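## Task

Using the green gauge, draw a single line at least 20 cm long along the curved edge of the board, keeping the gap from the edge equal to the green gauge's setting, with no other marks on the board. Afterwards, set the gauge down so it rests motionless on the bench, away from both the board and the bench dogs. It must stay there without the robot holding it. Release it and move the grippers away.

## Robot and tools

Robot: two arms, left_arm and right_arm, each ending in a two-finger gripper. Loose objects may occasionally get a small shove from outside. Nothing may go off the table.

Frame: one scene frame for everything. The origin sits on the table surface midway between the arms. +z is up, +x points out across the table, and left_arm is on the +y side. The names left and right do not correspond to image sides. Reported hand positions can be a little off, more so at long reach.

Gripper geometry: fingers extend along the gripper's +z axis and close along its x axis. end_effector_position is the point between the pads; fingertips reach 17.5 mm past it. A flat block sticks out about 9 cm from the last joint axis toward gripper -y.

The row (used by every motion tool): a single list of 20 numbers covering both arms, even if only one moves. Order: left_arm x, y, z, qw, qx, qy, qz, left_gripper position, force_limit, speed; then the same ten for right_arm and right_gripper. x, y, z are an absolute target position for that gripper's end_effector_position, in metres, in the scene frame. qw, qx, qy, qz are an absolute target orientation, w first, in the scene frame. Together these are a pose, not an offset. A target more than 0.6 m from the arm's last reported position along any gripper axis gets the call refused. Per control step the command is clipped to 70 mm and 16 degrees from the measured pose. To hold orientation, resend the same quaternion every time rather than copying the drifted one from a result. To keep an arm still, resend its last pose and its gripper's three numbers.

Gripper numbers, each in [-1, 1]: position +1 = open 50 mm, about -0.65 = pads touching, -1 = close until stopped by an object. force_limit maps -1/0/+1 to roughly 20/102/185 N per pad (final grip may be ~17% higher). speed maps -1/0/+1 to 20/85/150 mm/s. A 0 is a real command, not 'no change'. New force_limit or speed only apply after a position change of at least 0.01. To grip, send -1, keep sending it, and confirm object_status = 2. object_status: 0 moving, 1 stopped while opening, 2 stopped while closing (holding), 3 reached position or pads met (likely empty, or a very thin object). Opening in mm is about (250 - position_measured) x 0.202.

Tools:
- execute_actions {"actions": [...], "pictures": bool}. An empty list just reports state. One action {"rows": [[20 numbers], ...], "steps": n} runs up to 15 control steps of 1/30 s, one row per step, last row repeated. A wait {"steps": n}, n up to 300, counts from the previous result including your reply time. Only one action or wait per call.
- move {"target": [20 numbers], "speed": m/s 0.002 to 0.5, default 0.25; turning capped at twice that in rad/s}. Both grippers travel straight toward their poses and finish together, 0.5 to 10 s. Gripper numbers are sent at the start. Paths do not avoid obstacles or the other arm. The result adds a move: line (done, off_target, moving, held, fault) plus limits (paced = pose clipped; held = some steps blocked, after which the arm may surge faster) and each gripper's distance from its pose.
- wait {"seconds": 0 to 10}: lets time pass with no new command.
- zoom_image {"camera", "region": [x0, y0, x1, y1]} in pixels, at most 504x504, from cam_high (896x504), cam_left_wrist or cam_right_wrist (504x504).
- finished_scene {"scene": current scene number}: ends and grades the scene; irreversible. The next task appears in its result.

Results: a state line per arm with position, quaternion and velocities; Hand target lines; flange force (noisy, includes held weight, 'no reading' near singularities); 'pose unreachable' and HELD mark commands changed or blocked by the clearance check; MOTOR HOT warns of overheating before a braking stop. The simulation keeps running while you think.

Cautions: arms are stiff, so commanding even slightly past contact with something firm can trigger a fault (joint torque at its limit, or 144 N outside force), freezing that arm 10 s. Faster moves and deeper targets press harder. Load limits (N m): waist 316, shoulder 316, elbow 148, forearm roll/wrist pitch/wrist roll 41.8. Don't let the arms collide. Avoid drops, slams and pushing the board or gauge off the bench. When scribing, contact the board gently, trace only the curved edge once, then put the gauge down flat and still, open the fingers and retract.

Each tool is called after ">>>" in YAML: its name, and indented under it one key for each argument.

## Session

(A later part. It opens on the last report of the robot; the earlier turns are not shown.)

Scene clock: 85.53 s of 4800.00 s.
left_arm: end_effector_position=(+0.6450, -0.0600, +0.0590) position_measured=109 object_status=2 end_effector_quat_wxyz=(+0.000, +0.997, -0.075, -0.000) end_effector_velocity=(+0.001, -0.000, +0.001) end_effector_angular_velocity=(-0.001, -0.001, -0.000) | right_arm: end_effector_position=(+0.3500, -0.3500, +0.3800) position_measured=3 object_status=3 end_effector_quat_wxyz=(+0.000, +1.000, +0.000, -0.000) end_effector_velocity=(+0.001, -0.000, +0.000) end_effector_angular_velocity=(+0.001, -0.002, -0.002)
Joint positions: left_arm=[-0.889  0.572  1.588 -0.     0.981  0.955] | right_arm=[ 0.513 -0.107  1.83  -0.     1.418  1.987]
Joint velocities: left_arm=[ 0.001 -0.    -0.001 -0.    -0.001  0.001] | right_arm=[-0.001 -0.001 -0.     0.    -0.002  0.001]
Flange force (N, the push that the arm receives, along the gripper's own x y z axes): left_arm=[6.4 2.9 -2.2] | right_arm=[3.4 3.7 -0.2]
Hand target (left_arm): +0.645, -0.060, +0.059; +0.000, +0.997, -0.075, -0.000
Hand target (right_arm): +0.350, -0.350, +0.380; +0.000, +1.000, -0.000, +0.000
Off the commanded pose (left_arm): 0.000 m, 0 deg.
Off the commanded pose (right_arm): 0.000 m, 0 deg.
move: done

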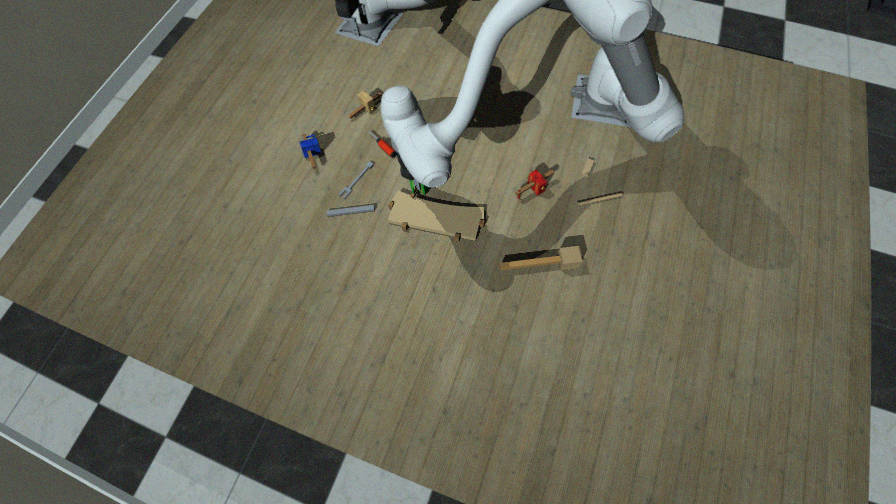

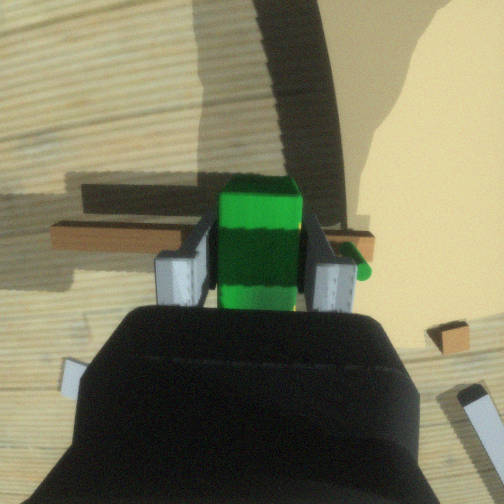

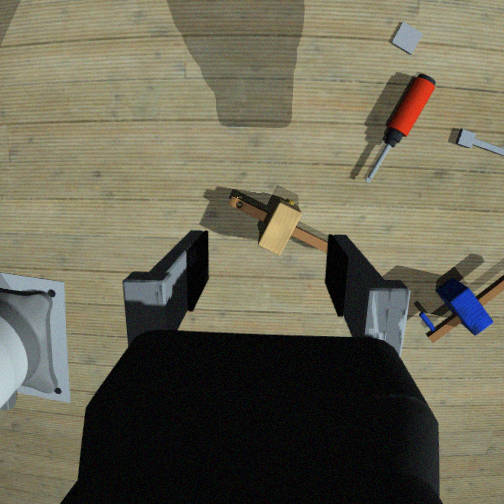

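>>> move:
  target: [0.657,-0.062,0.063,0,0.9972,-0.075,0,-1,1,-0.5,0.35,-0.35,0.38,0,1,0,0,1,0,0]
  speed: 0.005

>>> zoom_image:
  camera: "cam_left_wrist"
  region: [250,150,450,350]

Scene clock: 90.07 s of 4800.00 s.
left_arm: end_effector_position=(+0.6570, -0.0620, +0.0630) position_measured=109 object_status=2 end_effector_quat_wxyz=(+0.000, +0.997, -0.075, -0.000) end_effector_velocity=(-0.000, -0.000, +0.000) end_effector_angular_velocity=(+0.001, +0.000, -0.002) | right_arm: end_effector_position=(+0.3500, -0.3500, +0.3800) position_measured=3 object_status=3 end_effector_quat_wxyz=(+0.000, +1.000, +0.000, -0.000) end_effector_velocity=(+0.000, +0.000, -0.000) end_effector_angular_velocity=(+0.000, +0.001, -0.000)
Joint positions: left_arm=[-0.881  0.583  1.561 -0.     0.997  0.963] | right_arm=[ 0.513 -0.107  1.83  -0.     1.418  1.987]
Joint velocities: left_arm=[-0.001 -0.    -0.     0.001  0.001  0.   ] | right_arm=[ 0.     0.001 -0.     0.     0.     0.001]
Flange force (N, the push that the arm receives, along the gripper's own x y z axes): left_arm=[0.2 2.9 -6.2] | right_arm=[4.0 0.7 -0.2]
Hand target (left_arm): +0.657, -0.062, +0.063; +0.000, +0.997, -0.075, -0.000
Hand target (right_arm): +0.350, -0.350, +0.380; +0.000, +1.000, -0.000, +0.000
Off the commanded pose (left_arm): 0.000 m, 0 deg.
Off the commanded pose (right_arm): 0.000 m, 0 deg.
move: done

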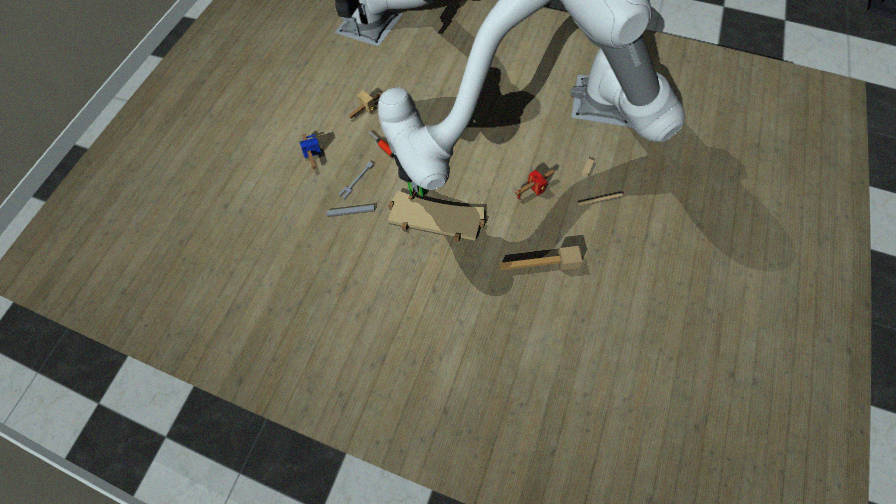

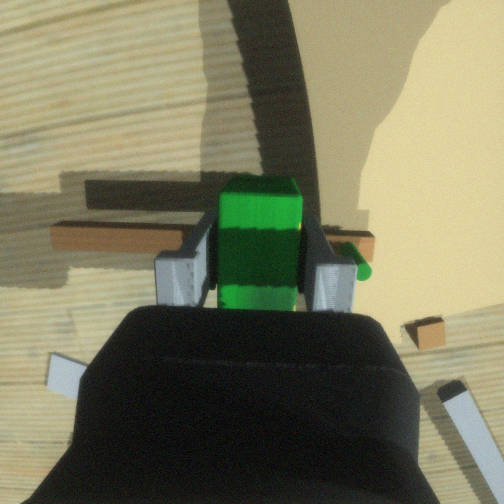

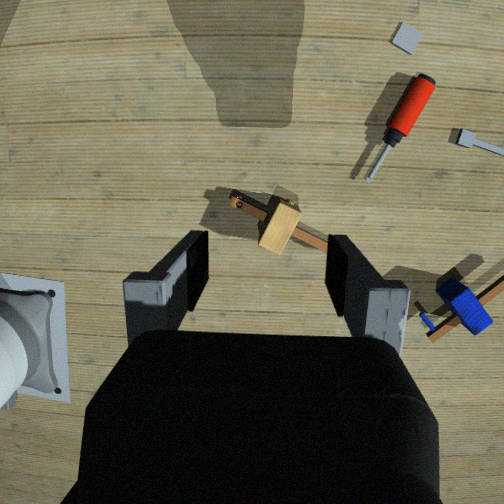

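Region (250, 150, 450, 350) of cam_left_wrist's 504x504 image, scaled by 2.520, with more detail than that image has.

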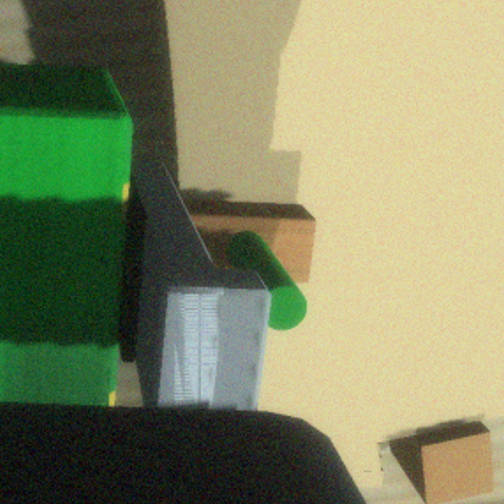

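>>> move:
  target: [0.665,-0.063,0.063,0,0.9972,-0.075,0,-1,1,-0.5,0.35,-0.35,0.38,0,1,0,0,1,0,0]
  speed: 0.003

Scene clock: 94.23 s of 4800.00 s.
left_arm: end_effector_position=(+0.6650, -0.0630, +0.0630) position_measured=109 object_status=2 end_effector_quat_wxyz=(+0.000, +0.997, -0.075, -0.000) end_effector_velocity=(+0.000, -0.000, +0.000) end_effector_angular_velocity=(-0.000, -0.002, -0.001) | right_arm: end_effector_position=(+0.3500, -0.3500, +0.3800) position_measured=3 object_status=3 end_effector_quat_wxyz=(+0.000, +1.000, +0.000, -0.000) end_effector_velocity=(+0.000, +0.000, -0.000) end_effector_angular_velocity=(+0.000, -0.001, -0.001)
Joint positions: left_arm=[-0.875  0.592  1.546 -0.     1.004  0.969] | right_arm=[ 0.513 -0.107  1.83  -0.     1.418  1.987]
Joint velocities: left_arm=[-0.001 -0.001  0.     0.001 -0.001 -0.001] | right_arm=[ 0.    -0.     0.    -0.    -0.001  0.001]
Flange force (N, the push that the arm receives, along the gripper's own x y z axes): left_arm=[0.3 -0.4 -4.5] | right_arm=[4.4 1.2 0.3]
Hand target (left_arm): +0.665, -0.063, +0.063; +0.000, +0.997, -0.075, -0.000
Hand target (right_arm): +0.350, -0.350, +0.380; +0.000, +1.000, -0.000, +0.000
Off the commanded pose (left_arm): 0.000 m, 0 deg.
Off the commanded pose (right_arm): 0.000 m, 0 deg.
move: done

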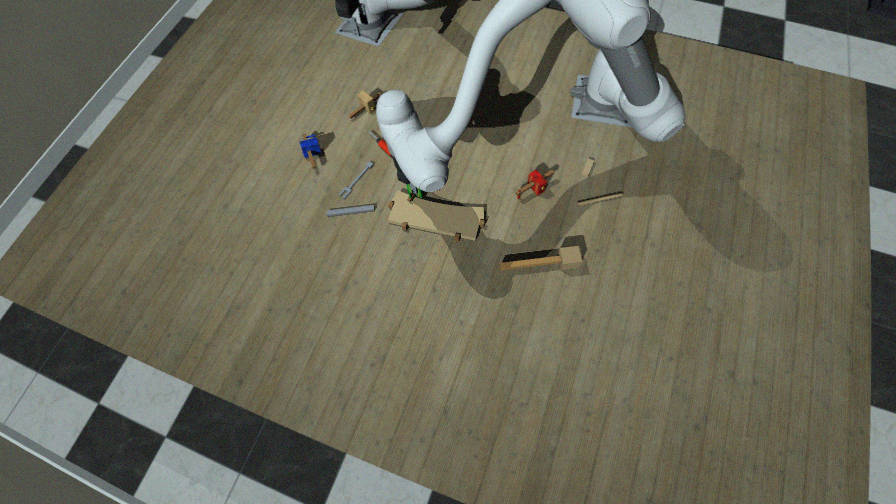

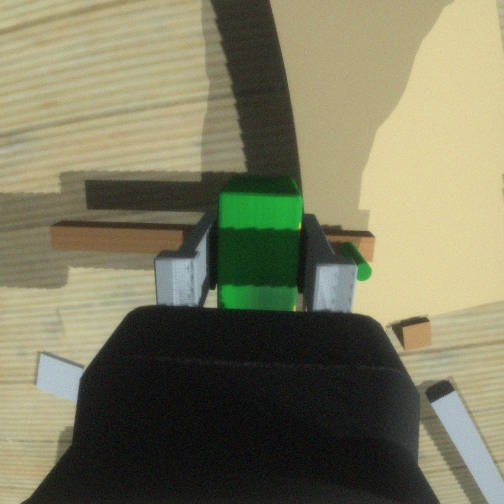

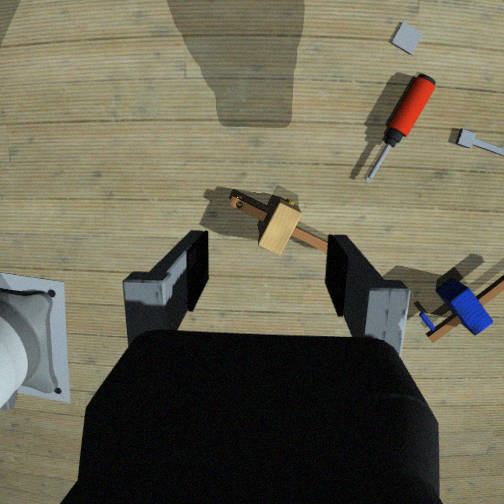

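>>> move:
  target: [0.669,-0.0635,0.062,0,0.9972,-0.075,0,-1,1,-0.5,0.35,-0.35,0.38,0,1,0,0,1,0,0]
  speed: 0.002

Scene clock: 99.07 s of 4800.00 s.
left_arm: end_effector_position=(+0.6689, -0.0635, +0.0620) position_measured=109 object_status=2 end_effector_quat_wxyz=(-0.000, +0.997, -0.075, -0.000) end_effector_velocity=(-0.000, +0.000, -0.001) end_effector_angular_velocity=(+0.001, +0.002, +0.001) | right_arm: end_effector_position=(+0.3500, -0.3500, +0.3800) position_measured=3 object_status=3 end_effector_quat_wxyz=(+0.000, +1.000, +0.000, -0.000) end_effector_velocity=(+0.000, -0.000, -0.001) end_effector_angular_velocity=(-0.001, +0.002, -0.004)
Joint positions: left_arm=[-0.872  0.597  1.538 -0.     1.006  0.972] | right_arm=[ 0.513 -0.107  1.83  -0.     1.418  1.987]
Joint velocities: left_arm=[ 0.     0.001  0.    -0.001  0.    -0.   ] | right_arm=[-0.001  0.001  0.     0.     0.001  0.003]
Flange force (N, the push that the arm receives, along the gripper's own x y z axes): left_arm=[-21.1 2.7 -10.4] | right_arm=[5.1 1.3 0.6]
Hand target (left_arm): +0.669, -0.063, +0.062; +0.000, +0.997, -0.075, -0.000
Hand target (right_arm): +0.350, -0.350, +0.380; +0.000, +1.000, -0.000, +0.000
Off the commanded pose (left_arm): 0.000 m, 0 deg.
Off the commanded pose (right_arm): 0.000 m, 0 deg.
move: done

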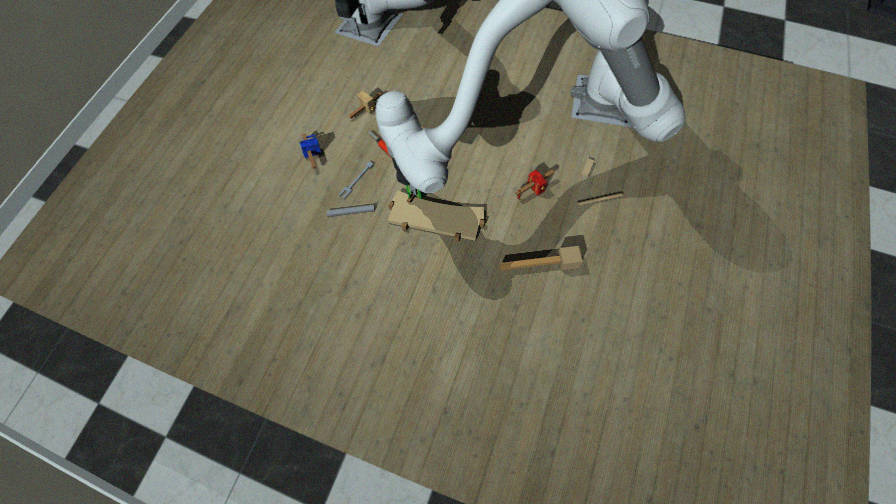

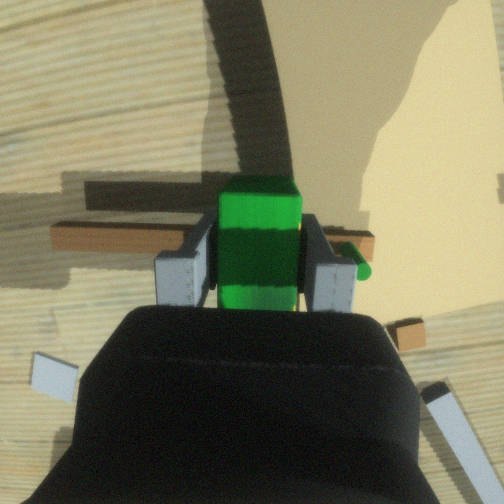

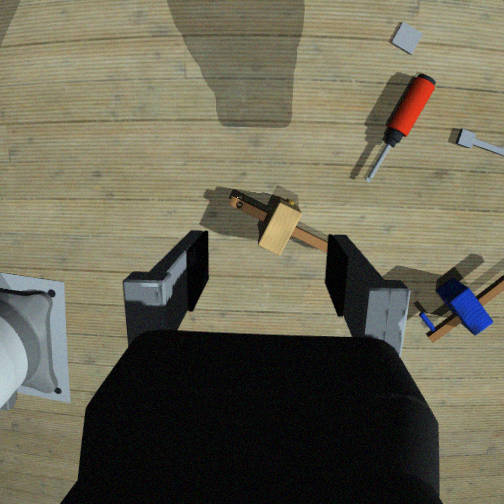

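>>> move:
  target: [0.6685,-0.0635,0.062,0,0.99875,-0.05,0,-1,1,-0.5,0.35,-0.35,0.38,0,1,0,0,1,0,0]
  speed: 0.002

Scene clock: 112.40 s of 4800.00 s.
left_arm: end_effector_position=(+0.6686, -0.0635, +0.0620) position_measured=109 object_status=2 end_effector_quat_wxyz=(-0.000, +0.998, -0.055, +0.000) end_effector_velocity=(-0.001, -0.000, +0.000) end_effector_angular_velocity=(+0.001, +0.001, -0.002) | right_arm: end_effector_position=(+0.3500, -0.3500, +0.3800) position_measured=3 object_status=3 end_effector_quat_wxyz=(+0.000, +1.000, +0.000, -0.000) end_effector_velocity=(+0.000, +0.000, -0.000) end_effector_angular_velocity=(+0.001, -0.002, +0.004)
Joint positions: left_arm=[-0.871  0.598  1.537  0.     1.007  0.932] | right_arm=[ 0.513 -0.107  1.83  -0.     1.418  1.987]
Joint velocities: left_arm=[-0.001 -0.     0.     0.     0.001  0.001] | right_arm=[ 0.    -0.     0.     0.    -0.002 -0.003]
Flange force (N, the push that the arm receives, along the gripper's own x y z axes): left_arm=[-1.6 -2.3 -6.2] | right_arm=[4.0 2.1 0.3]
Hand target (left_arm): +0.669, -0.064, +0.062; +0.000, +0.998, -0.055, -0.000
Hand target (right_arm): +0.350, -0.350, +0.380; +0.000, +1.000, +0.000, -0.000
Off the commanded pose (left_arm): 0.000 m, 1 deg.
Off the commanded pose (right_arm): 0.000 m, 0 deg.
After step 90, 0.13 s passed at rest.
move: done

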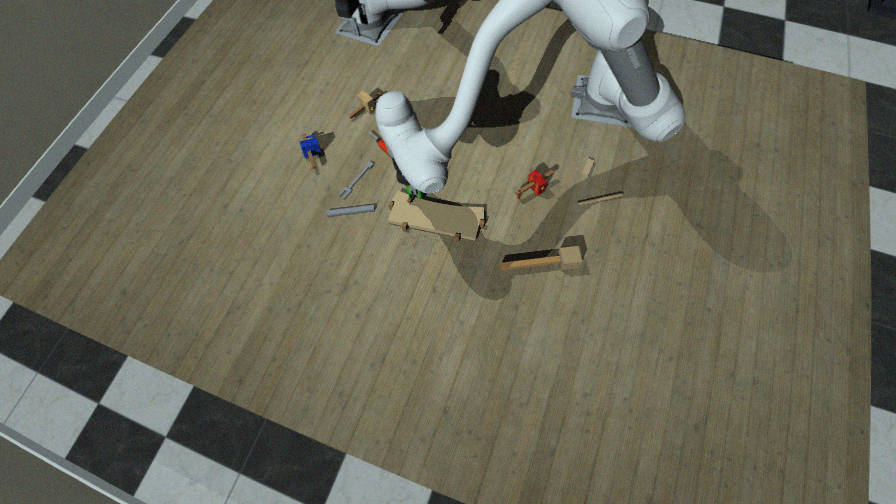

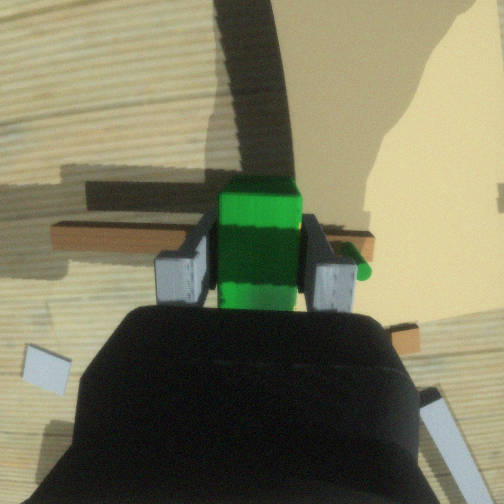

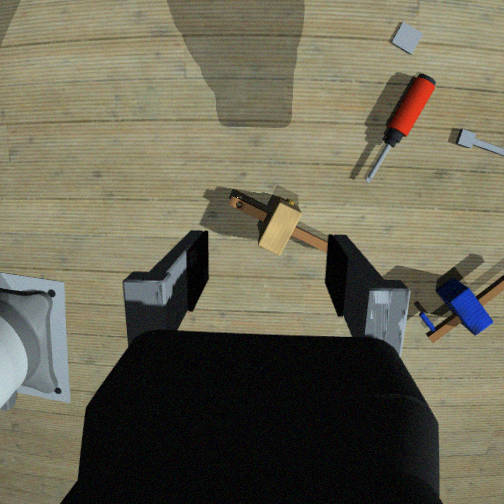

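>>> move:
  target: [0.670,-0.0635,0.062,0,0.99875,-0.05,0,-1,1,-0.5,0.35,-0.35,0.38,0,1,0,0,1,0,0]
  speed: 0.002

Scene clock: 115.97 s of 4800.00 s.
left_arm: end_effector_position=(+0.6700, -0.0635, +0.0620) position_measured=109 object_status=2 end_effector_quat_wxyz=(+0.000, +0.999, -0.050, -0.000) end_effector_velocity=(+0.000, -0.000, -0.000) end_effector_angular_velocity=(-0.001, -0.001, +0.000) | right_arm: end_effector_position=(+0.3500, -0.3500, +0.3800) position_measured=3 object_status=3 end_effector_quat_wxyz=(+0.000, +1.000, +0.000, -0.000) end_effector_velocity=(+0.000, -0.001, -0.001) end_effector_angular_velocity=(-0.001, +0.002, -0.002)
Joint positions: left_arm=[-0.87   0.6    1.534 -0.     1.008  0.923] | right_arm=[ 0.513 -0.107  1.83   0.     1.418  1.987]
Joint velocities: left_arm=[-0.     0.     0.    -0.    -0.002 -0.001] | right_arm=[-0.001  0.001  0.     0.     0.001  0.001]
Flange force (N, the push that the arm receives, along the gripper's own x y z axes): left_arm=[-23.2 6.7 -11.4] | right_arm=[3.4 0.6 0.3]
Hand target (left_arm): +0.670, -0.063, +0.062; +0.000, +0.999, -0.050, -0.000
Hand target (right_arm): +0.350, -0.350, +0.380; +0.000, +1.000, -0.000, +0.000
Off the commanded pose (left_arm): 0.000 m, 0 deg.
Off the commanded pose (right_arm): 0.000 m, 0 deg.
move: done

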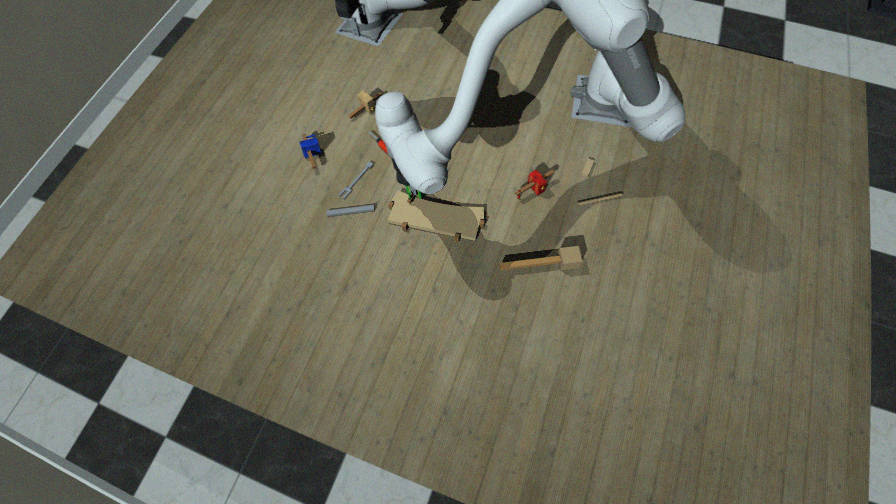

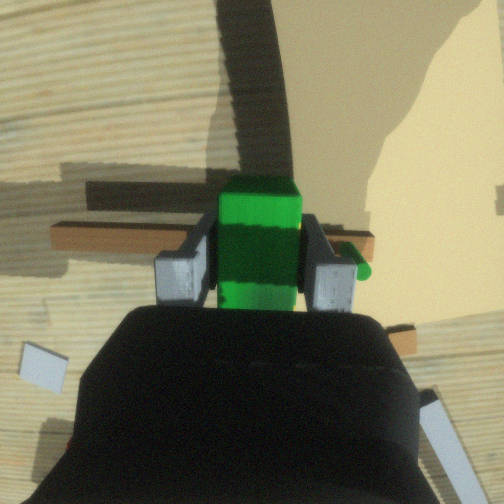

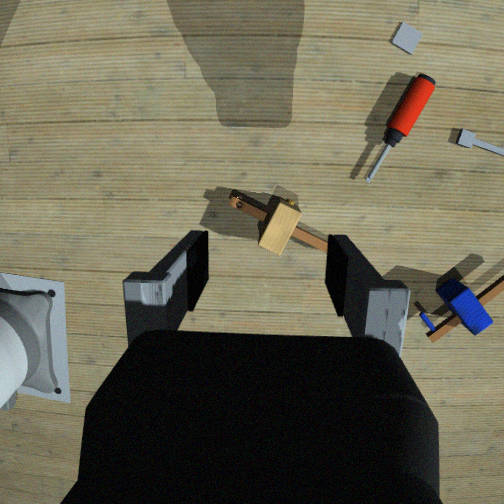

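>>> move:
  target: [0.6697,-0.0635,0.062,0,0.9994,-0.035,0,-1,1,-0.5,0.35,-0.35,0.38,0,1,0,0,1,0,0]
  speed: 0.002

Scene clock: 124.33 s of 4800.00 s.
left_arm: end_effector_position=(+0.6697, -0.0635, +0.0620) position_measured=109 object_status=2 end_effector_quat_wxyz=(+0.000, +0.999, -0.035, -0.000) end_effector_velocity=(+0.000, +0.001, -0.001) end_effector_angular_velocity=(+0.001, +0.000, +0.001) | right_arm: end_effector_position=(+0.3500, -0.3500, +0.3800) position_measured=3 object_status=3 end_effector_quat_wxyz=(+0.000, +1.000, +0.000, -0.000) end_effector_velocity=(+0.000, +0.001, +0.000) end_effector_angular_velocity=(+0.001, -0.001, +0.001)
Joint positions: left_arm=[-0.87   0.6    1.533 -0.     1.008  0.894] | right_arm=[ 0.513 -0.107  1.83  -0.     1.418  1.987]
Joint velocities: left_arm=[ 0.001  0.001  0.001  0.001 -0.    -0.001] | right_arm=[ 0.001  0.    -0.     0.    -0.001 -0.   ]
Flange force (N, the push that the arm receives, along the gripper's own x y z axes): left_arm=[4.2 1.8 -3.4] | right_arm=[3.3 0.6 0.1]
Hand target (left_arm): +0.670, -0.064, +0.062; +0.000, +0.999, -0.035, -0.000
Hand target (right_arm): +0.350, -0.350, +0.380; +0.000, +1.000, -0.000, +0.000
Off the commanded pose (left_arm): 0.000 m, 0 deg.
Off the commanded pose (right_arm): 0.000 m, 0 deg.
move: done

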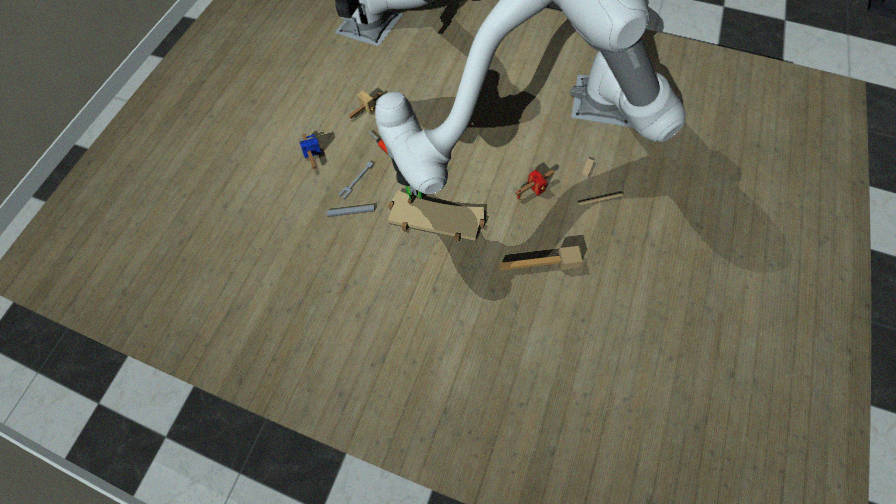

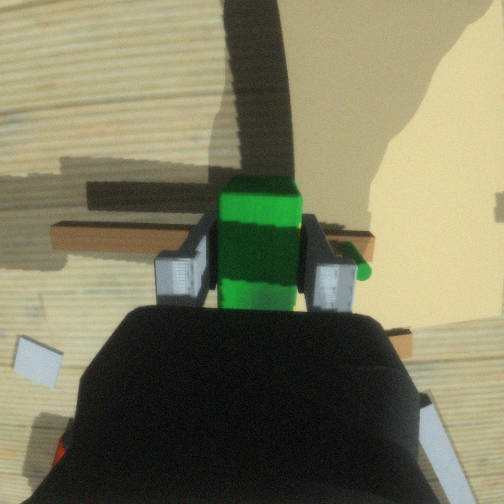

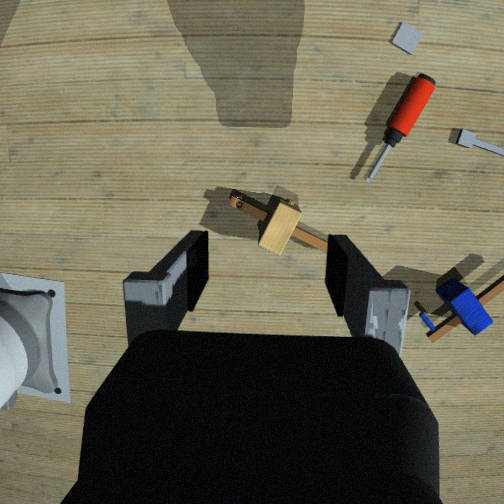

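>>> move:
  target: [0.6705,-0.0635,0.062,0,0.9998,-0.02,0,-1,1,-0.5,0.35,-0.35,0.38,0,1,0,0,1,0,0]
  speed: 0.002

Scene clock: 133.40 s of 4800.00 s.
left_arm: end_effector_position=(+0.6705, -0.0635, +0.0620) position_measured=109 object_status=2 end_effector_quat_wxyz=(+0.000, +1.000, -0.020, -0.000) end_effector_velocity=(-0.000, -0.000, -0.001) end_effector_angular_velocity=(+0.000, +0.001, -0.000) | right_arm: end_effector_position=(+0.3500, -0.3500, +0.3800) position_measured=3 object_status=3 end_effector_quat_wxyz=(+0.000, +1.000, -0.000, -0.000) end_effector_velocity=(-0.001, +0.001, +0.000) end_effector_angular_velocity=(+0.000, -0.000, +0.002)
Joint positions: left_arm=[-0.869  0.602  1.53  -0.     1.009  0.865] | right_arm=[ 0.513 -0.107  1.83  -0.     1.418  1.987]
Joint velocities: left_arm=[-0.     0.001  0.001 -0.    -0.001  0.   ] | right_arm=[ 0.001 -0.001  0.     0.     0.    -0.   ]
Flange force (N, the push that the arm receives, along the gripper's own x y z axes): left_arm=[-0.7 -1.2 -6.2] | right_arm=[2.7 -0.4 -0.1]
Hand target (left_arm): +0.670, -0.063, +0.062; +0.000, +1.000, -0.020, -0.000
Hand target (right_arm): +0.350, -0.350, +0.380; +0.000, +1.000, -0.000, +0.000
Off the commanded pose (left_arm): 0.000 m, 0 deg.
Off the commanded pose (right_arm): 0.000 m, 0 deg.
move: done

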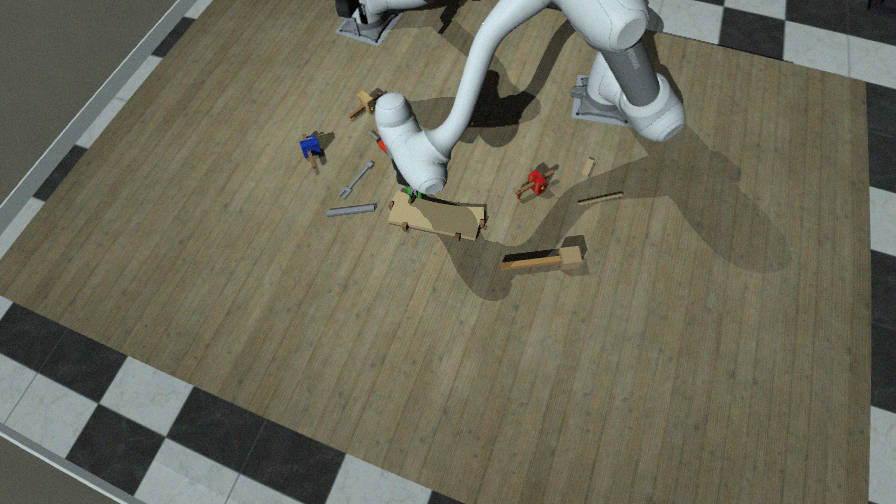

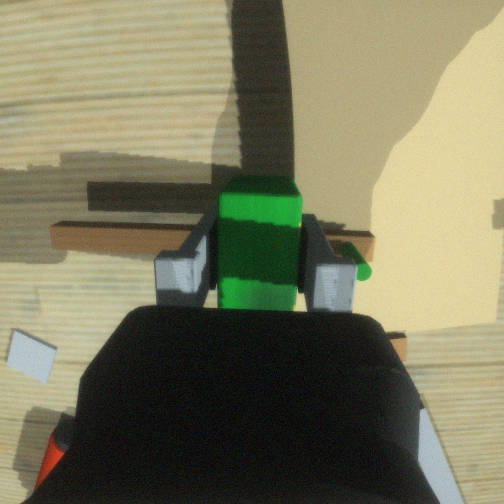

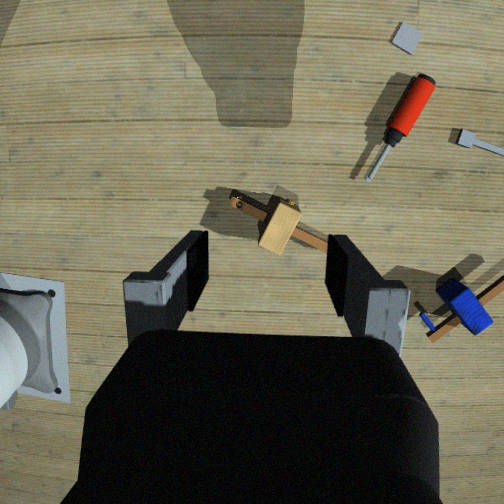

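>>> move:
  target: [0.6717,-0.0635,0.062,0,0.9998,-0.02,0,-1,1,-0.5,0.35,-0.35,0.38,0,1,0,0,1,0,0]
  speed: 0.002

Scene clock: 135.33 s of 4800.00 s.
left_arm: end_effector_position=(+0.6716, -0.0635, +0.0620) position_measured=109 object_status=2 end_effector_quat_wxyz=(-0.000, +1.000, -0.020, -0.000) end_effector_velocity=(+0.001, +0.001, +0.000) end_effector_angular_velocity=(+0.000, -0.000, +0.002) | right_arm: end_effector_position=(+0.3500, -0.3500, +0.3800) position_measured=3 object_status=3 end_effector_quat_wxyz=(+0.000, +1.000, +0.000, -0.000) end_effector_velocity=(+0.000, +0.000, -0.001) end_effector_angular_velocity=(-0.000, +0.001, -0.001)
Joint positions: left_arm=[-0.868  0.603  1.528 -0.     1.011  0.866] | right_arm=[ 0.513 -0.107  1.83  -0.     1.418  1.987]
Joint velocities: left_arm=[ 0.001  0.    -0.001  0.     0.    -0.   ] | right_arm=[-0.     0.001  0.     0.    -0.     0.001]
Flange force (N, the push that the arm receives, along the gripper's own x y z axes): left_arm=[-40.2 1.1 -20.1] | right_arm=[3.7 1.4 0.4]
Hand target (left_arm): +0.672, -0.063, +0.062; +0.000, +1.000, -0.020, -0.000
Hand target (right_arm): +0.350, -0.350, +0.380; +0.000, +1.000, -0.000, +0.000
Off the commanded pose (left_arm): 0.000 m, 0 deg.
Off the commanded pose (right_arm): 0.000 m, 0 deg.
move: done

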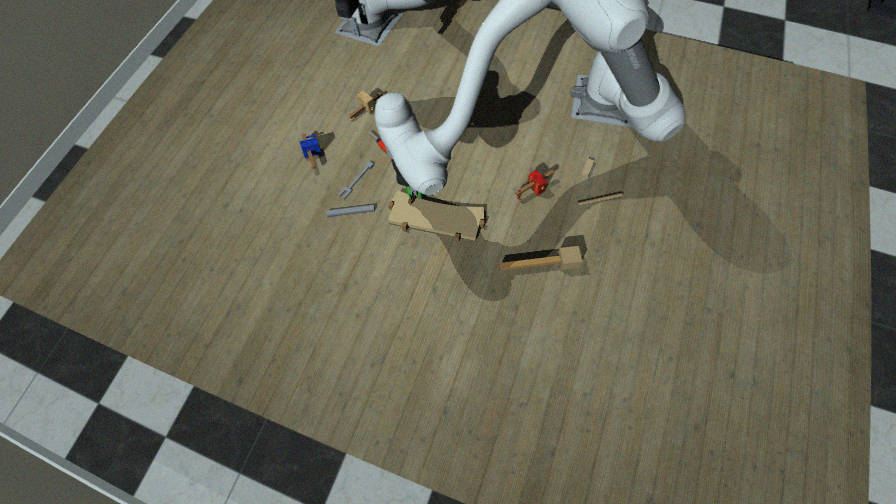

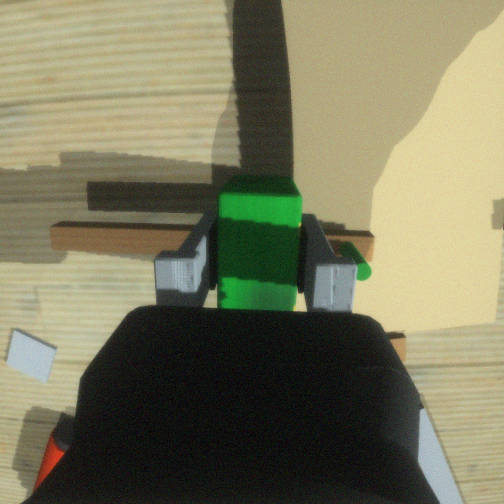

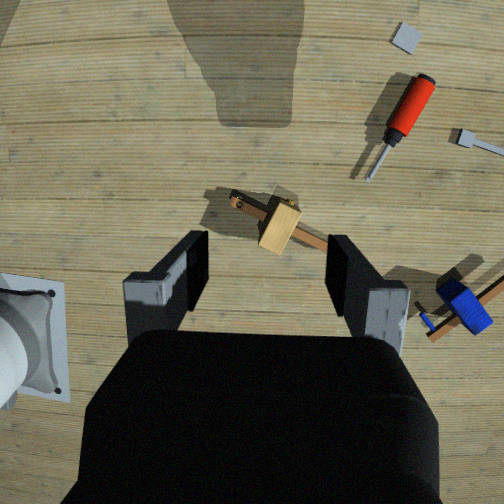

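>>> move:
  target: [0.6708,-0.0635,0.0605,0,0.9998,-0.02,0,-1,1,-0.5,0.35,-0.35,0.38,0,1,0,0,1,0,0]
  speed: 0.002

>>> move:
  target: [0.6708,-0.0635,0.0592,0,0.9998,-0.02,0,-1,1,-0.5,0.35,-0.35,0.38,0,1,0,0,1,0,0]
  speed: 0.002

Scene clock: 138.23 s of 4800.00 s.
left_arm: end_effector_position=(+0.6709, -0.0634, +0.0605) position_measured=109 object_status=2 end_effector_quat_wxyz=(-0.000, +1.000, -0.020, +0.000) end_effector_velocity=(+0.001, +0.000, +0.001) end_effector_angular_velocity=(-0.001, -0.001, +0.002) | right_arm: end_effector_position=(+0.3500, -0.3500, +0.3800) position_measured=3 object_status=3 end_effector_quat_wxyz=(+0.000, +1.000, +0.000, -0.000) end_effector_velocity=(+0.000, +0.000, +0.000) end_effector_angular_velocity=(-0.000, -0.000, +0.001)
Joint positions: left_arm=[-0.868  0.603  1.531  0.     1.007  0.865] | right_arm=[ 0.513 -0.107  1.83  -0.     1.418  1.987]
Joint velocities: left_arm=[ 0.001 -0.001 -0.001 -0.     0.001 -0.001] | right_arm=[ 0.001  0.    -0.    -0.    -0.    -0.   ]
Flange force (N, the push that the arm receives, along the gripper's own x y z axes): left_arm=[-8.4 4.2 -8.3] | right_arm=[2.4 1.6 0.3]
Hand target (left_arm): +0.671, -0.063, +0.061; -0.000, +1.000, -0.020, +0.000
Hand target (right_arm): +0.350, -0.350, +0.380; +0.000, +1.000, -0.000, +0.000
Off the commanded pose (left_arm): 0.000 m, 0 deg.
Off the commanded pose (right_arm): 0.000 m, 0 deg.
move: done

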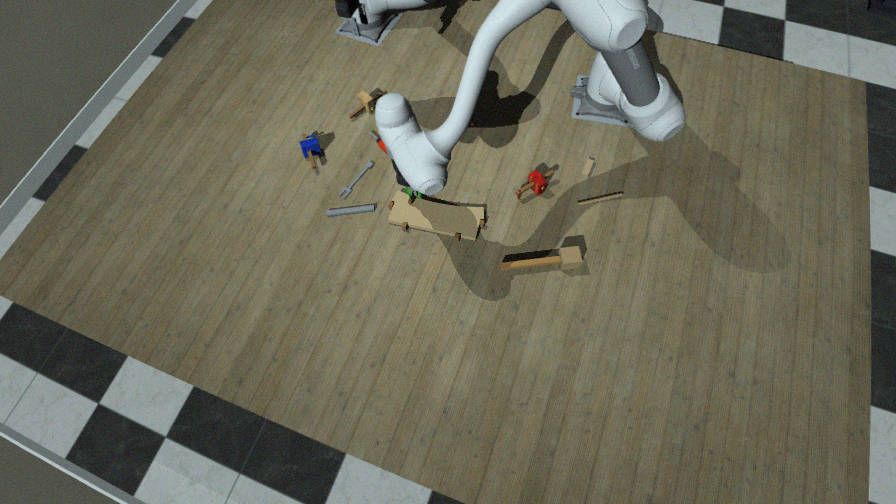

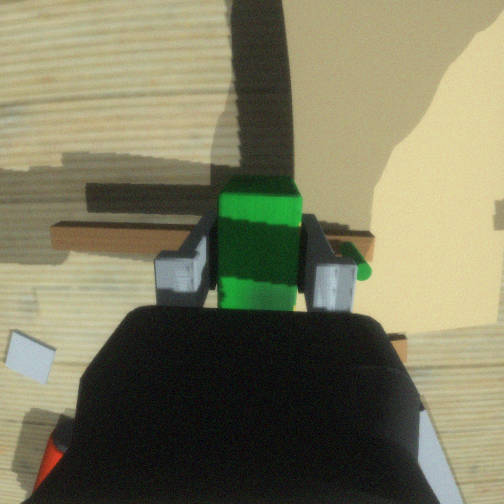

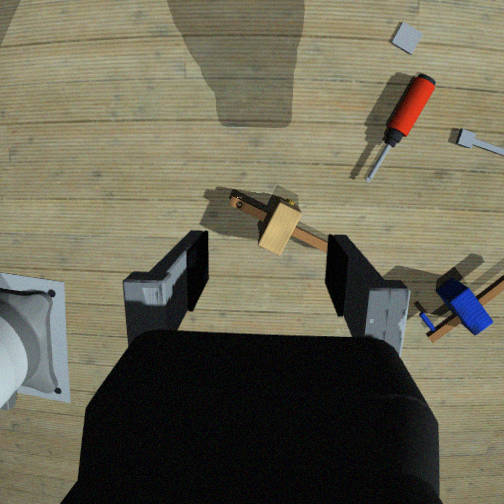

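Scene clock: 139.10 s of 4800.00 s.
left_arm: end_effector_position=(+0.6708, -0.0635, +0.0592) position_measured=109 object_status=2 end_effector_quat_wxyz=(-0.000, +1.000, -0.020, +0.000) end_effector_velocity=(-0.000, +0.000, -0.000) end_effector_angular_velocity=(-0.000, +0.001, -0.001) | right_arm: end_effector_position=(+0.3500, -0.3500, +0.3800) position_measured=3 object_status=3 end_effector_quat_wxyz=(+0.000, +1.000, -0.000, -0.000) end_effector_velocity=(-0.000, -0.001, +0.000) end_effector_angular_velocity=(+0.000, -0.001, -0.002)
Joint positions: left_arm=[-0.868  0.605  1.531  0.     1.006  0.865] | right_arm=[ 0.513 -0.107  1.83   0.     1.418  1.987]
Joint velocities: left_arm=[ 0.    -0.     0.    -0.001 -0.     0.001] | right_arm=[-0.001 -0.001  0.001  0.    -0.     0.001]
Flange force (N, the push that the arm receives, along the gripper's own x y z axes): left_arm=[-6.3 0.4 -6.6] | right_arm=[2.4 1.8 -0.2]
Hand target (left_arm): +0.671, -0.063, +0.059; -0.000, +1.000, -0.020, -0.000
Hand target (right_arm): +0.350, -0.350, +0.380; +0.000, +1.000, -0.000, +0.000
Off the commanded pose (left_arm): 0.000 m, 0 deg.
Off the commanded pose (right_arm): 0.000 m, 0 deg.
move: done

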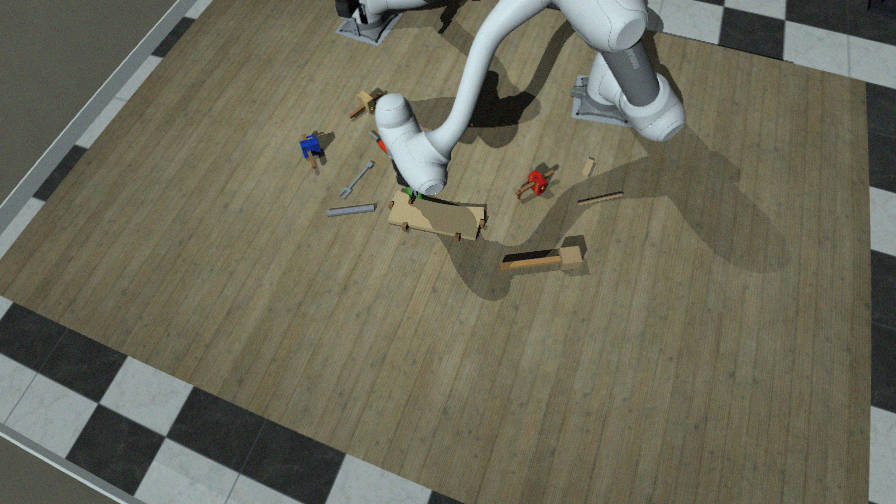

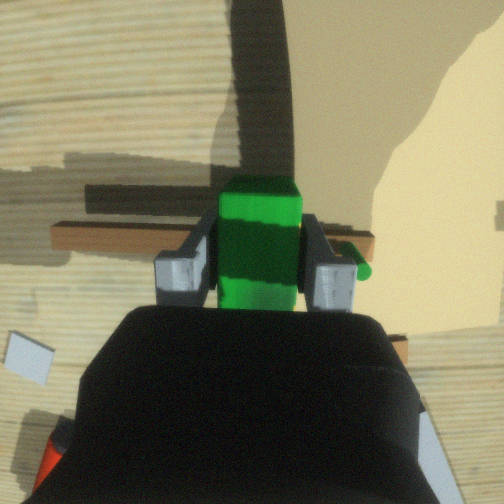

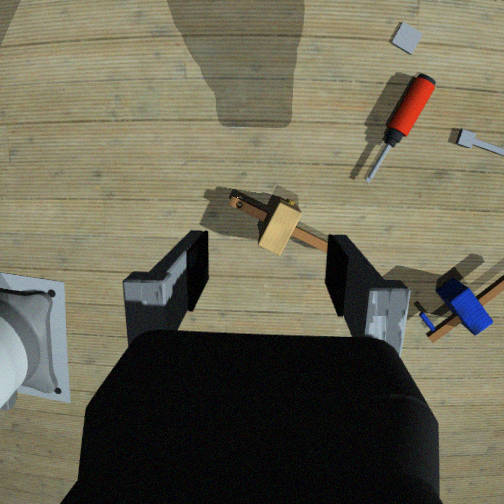

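>>> move:
  target: [0.6708,-0.0635,0.0578,0,0.9998,-0.02,0,-1,1,-0.5,0.35,-0.35,0.38,0,1,0,0,1,0,0]
  speed: 0.002

>>> move:
  target: [0.6708,-0.0635,0.0564,0,0.9998,-0.02,0,-1,1,-0.5,0.35,-0.35,0.38,0,1,0,0,1,0,0]
  speed: 0.002

Scene clock: 140.83 s of 4800.00 s.
left_arm: end_effector_position=(+0.6708, -0.0635, +0.0578) position_measured=109 object_status=2 end_effector_quat_wxyz=(+0.000, +1.000, -0.020, -0.000) end_effector_velocity=(+0.001, +0.000, +0.001) end_effector_angular_velocity=(-0.001, -0.001, +0.001) | right_arm: end_effector_position=(+0.3500, -0.3500, +0.3800) position_measured=3 object_status=3 end_effector_quat_wxyz=(+0.000, +1.000, +0.000, -0.000) end_effector_velocity=(-0.000, +0.000, -0.000) end_effector_angular_velocity=(-0.000, -0.001, +0.001)
Joint positions: left_arm=[-0.868  0.606  1.532 -0.     1.004  0.865] | right_arm=[ 0.513 -0.107  1.83  -0.     1.418  1.987]
Joint velocities: left_arm=[ 0.001 -0.001 -0.     0.    -0.001  0.   ] | right_arm=[ 0.001 -0.     0.    -0.    -0.001  0.   ]
Flange force (N, the push that the arm receives, along the gripper's own x y z axes): left_arm=[-4.6 1.7 -8.1] | right_arm=[3.4 1.0 0.7]
Hand target (left_arm): +0.671, -0.063, +0.058; +0.000, +1.000, -0.020, -0.000
Hand target (right_arm): +0.350, -0.350, +0.380; +0.000, +1.000, -0.000, +0.000
Off the commanded pose (left_arm): 0.000 m, 0 deg.
Off the commanded pose (right_arm): 0.000 m, 0 deg.
move: done

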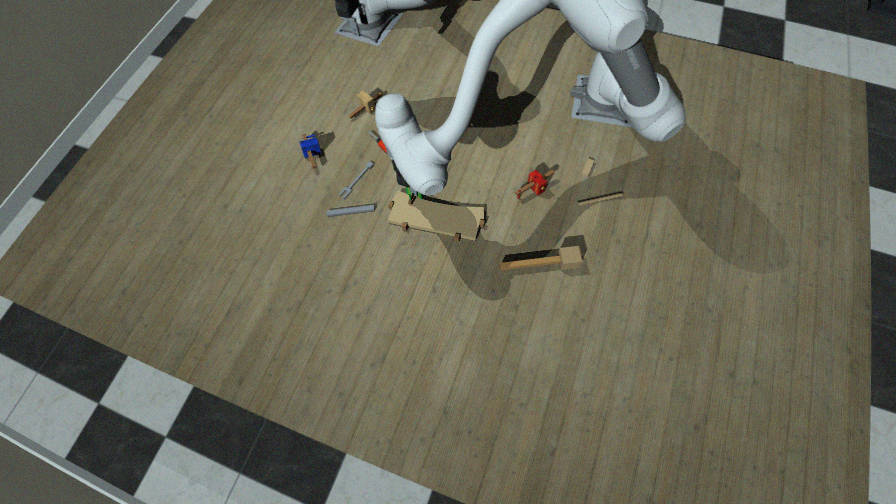

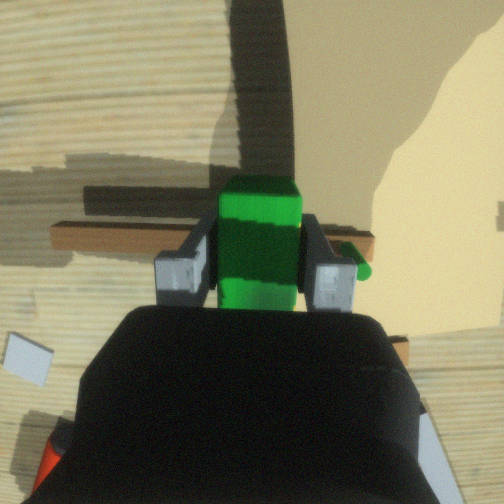

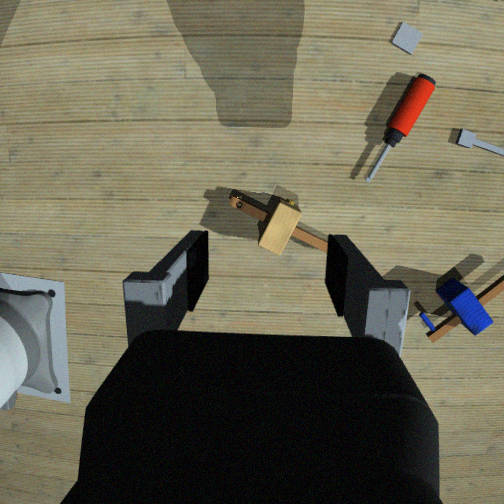

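Scene clock: 141.77 s of 4800.00 s.
left_arm: end_effector_position=(+0.6708, -0.0635, +0.0564) position_measured=109 object_status=2 end_effector_quat_wxyz=(+0.000, +1.000, -0.020, +0.000) end_effector_velocity=(-0.001, -0.001, -0.001) end_effector_angular_velocity=(+0.001, +0.001, -0.003) | right_arm: end_effector_position=(+0.3500, -0.3500, +0.3800) position_measured=3 object_status=3 end_effector_quat_wxyz=(+0.000, +1.000, +0.000, -0.000) end_effector_velocity=(+0.000, -0.000, +0.000) end_effector_angular_velocity=(+0.001, -0.001, -0.001)
Joint positions: left_arm=[-0.868  0.607  1.533 -0.     1.001  0.865] | right_arm=[ 0.513 -0.107  1.83   0.     1.418  1.987]
Joint velocities: left_arm=[-0.002  0.     0.001  0.     0.     0.001] | right_arm=[-0.001 -0.001  0.     0.    -0.001 -0.001]
Flange force (N, the push that the arm receives, along the gripper's own x y z axes): left_arm=[-7.5 4.9 -18.6] | right_arm=[3.7 1.1 -0.3]
Hand target (left_arm): +0.671, -0.063, +0.056; +0.000, +1.000, -0.020, -0.000
Hand target (right_arm): +0.350, -0.350, +0.380; +0.000, +1.000, -0.000, +0.000
Off the commanded pose (left_arm): 0.000 m, 0 deg.
Off the commanded pose (right_arm): 0.000 m, 0 deg.
move: done

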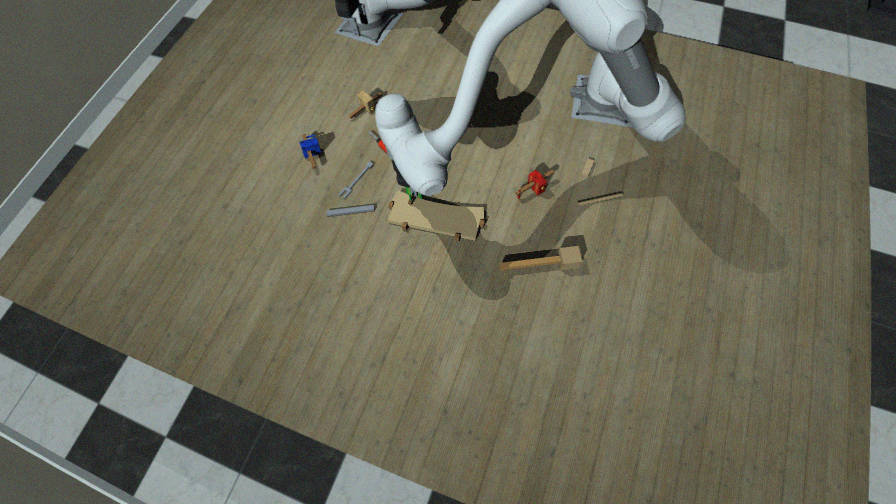

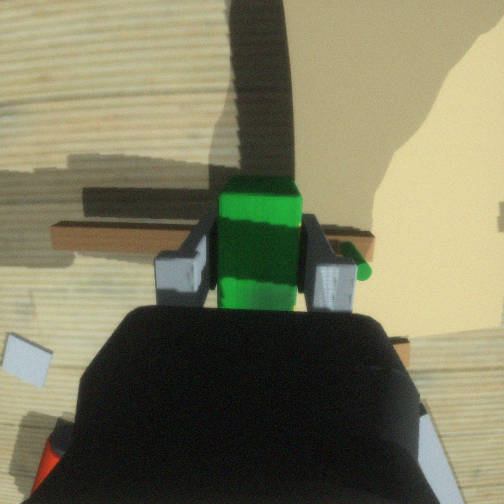

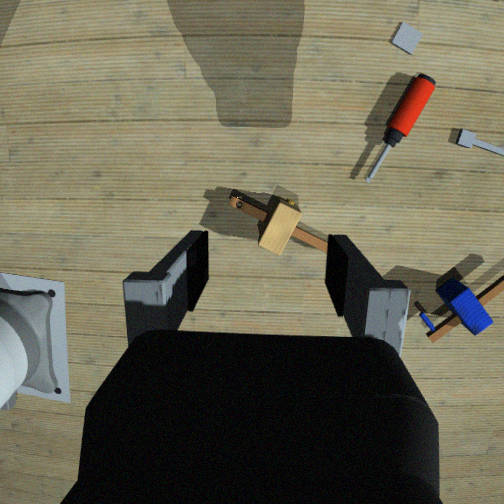

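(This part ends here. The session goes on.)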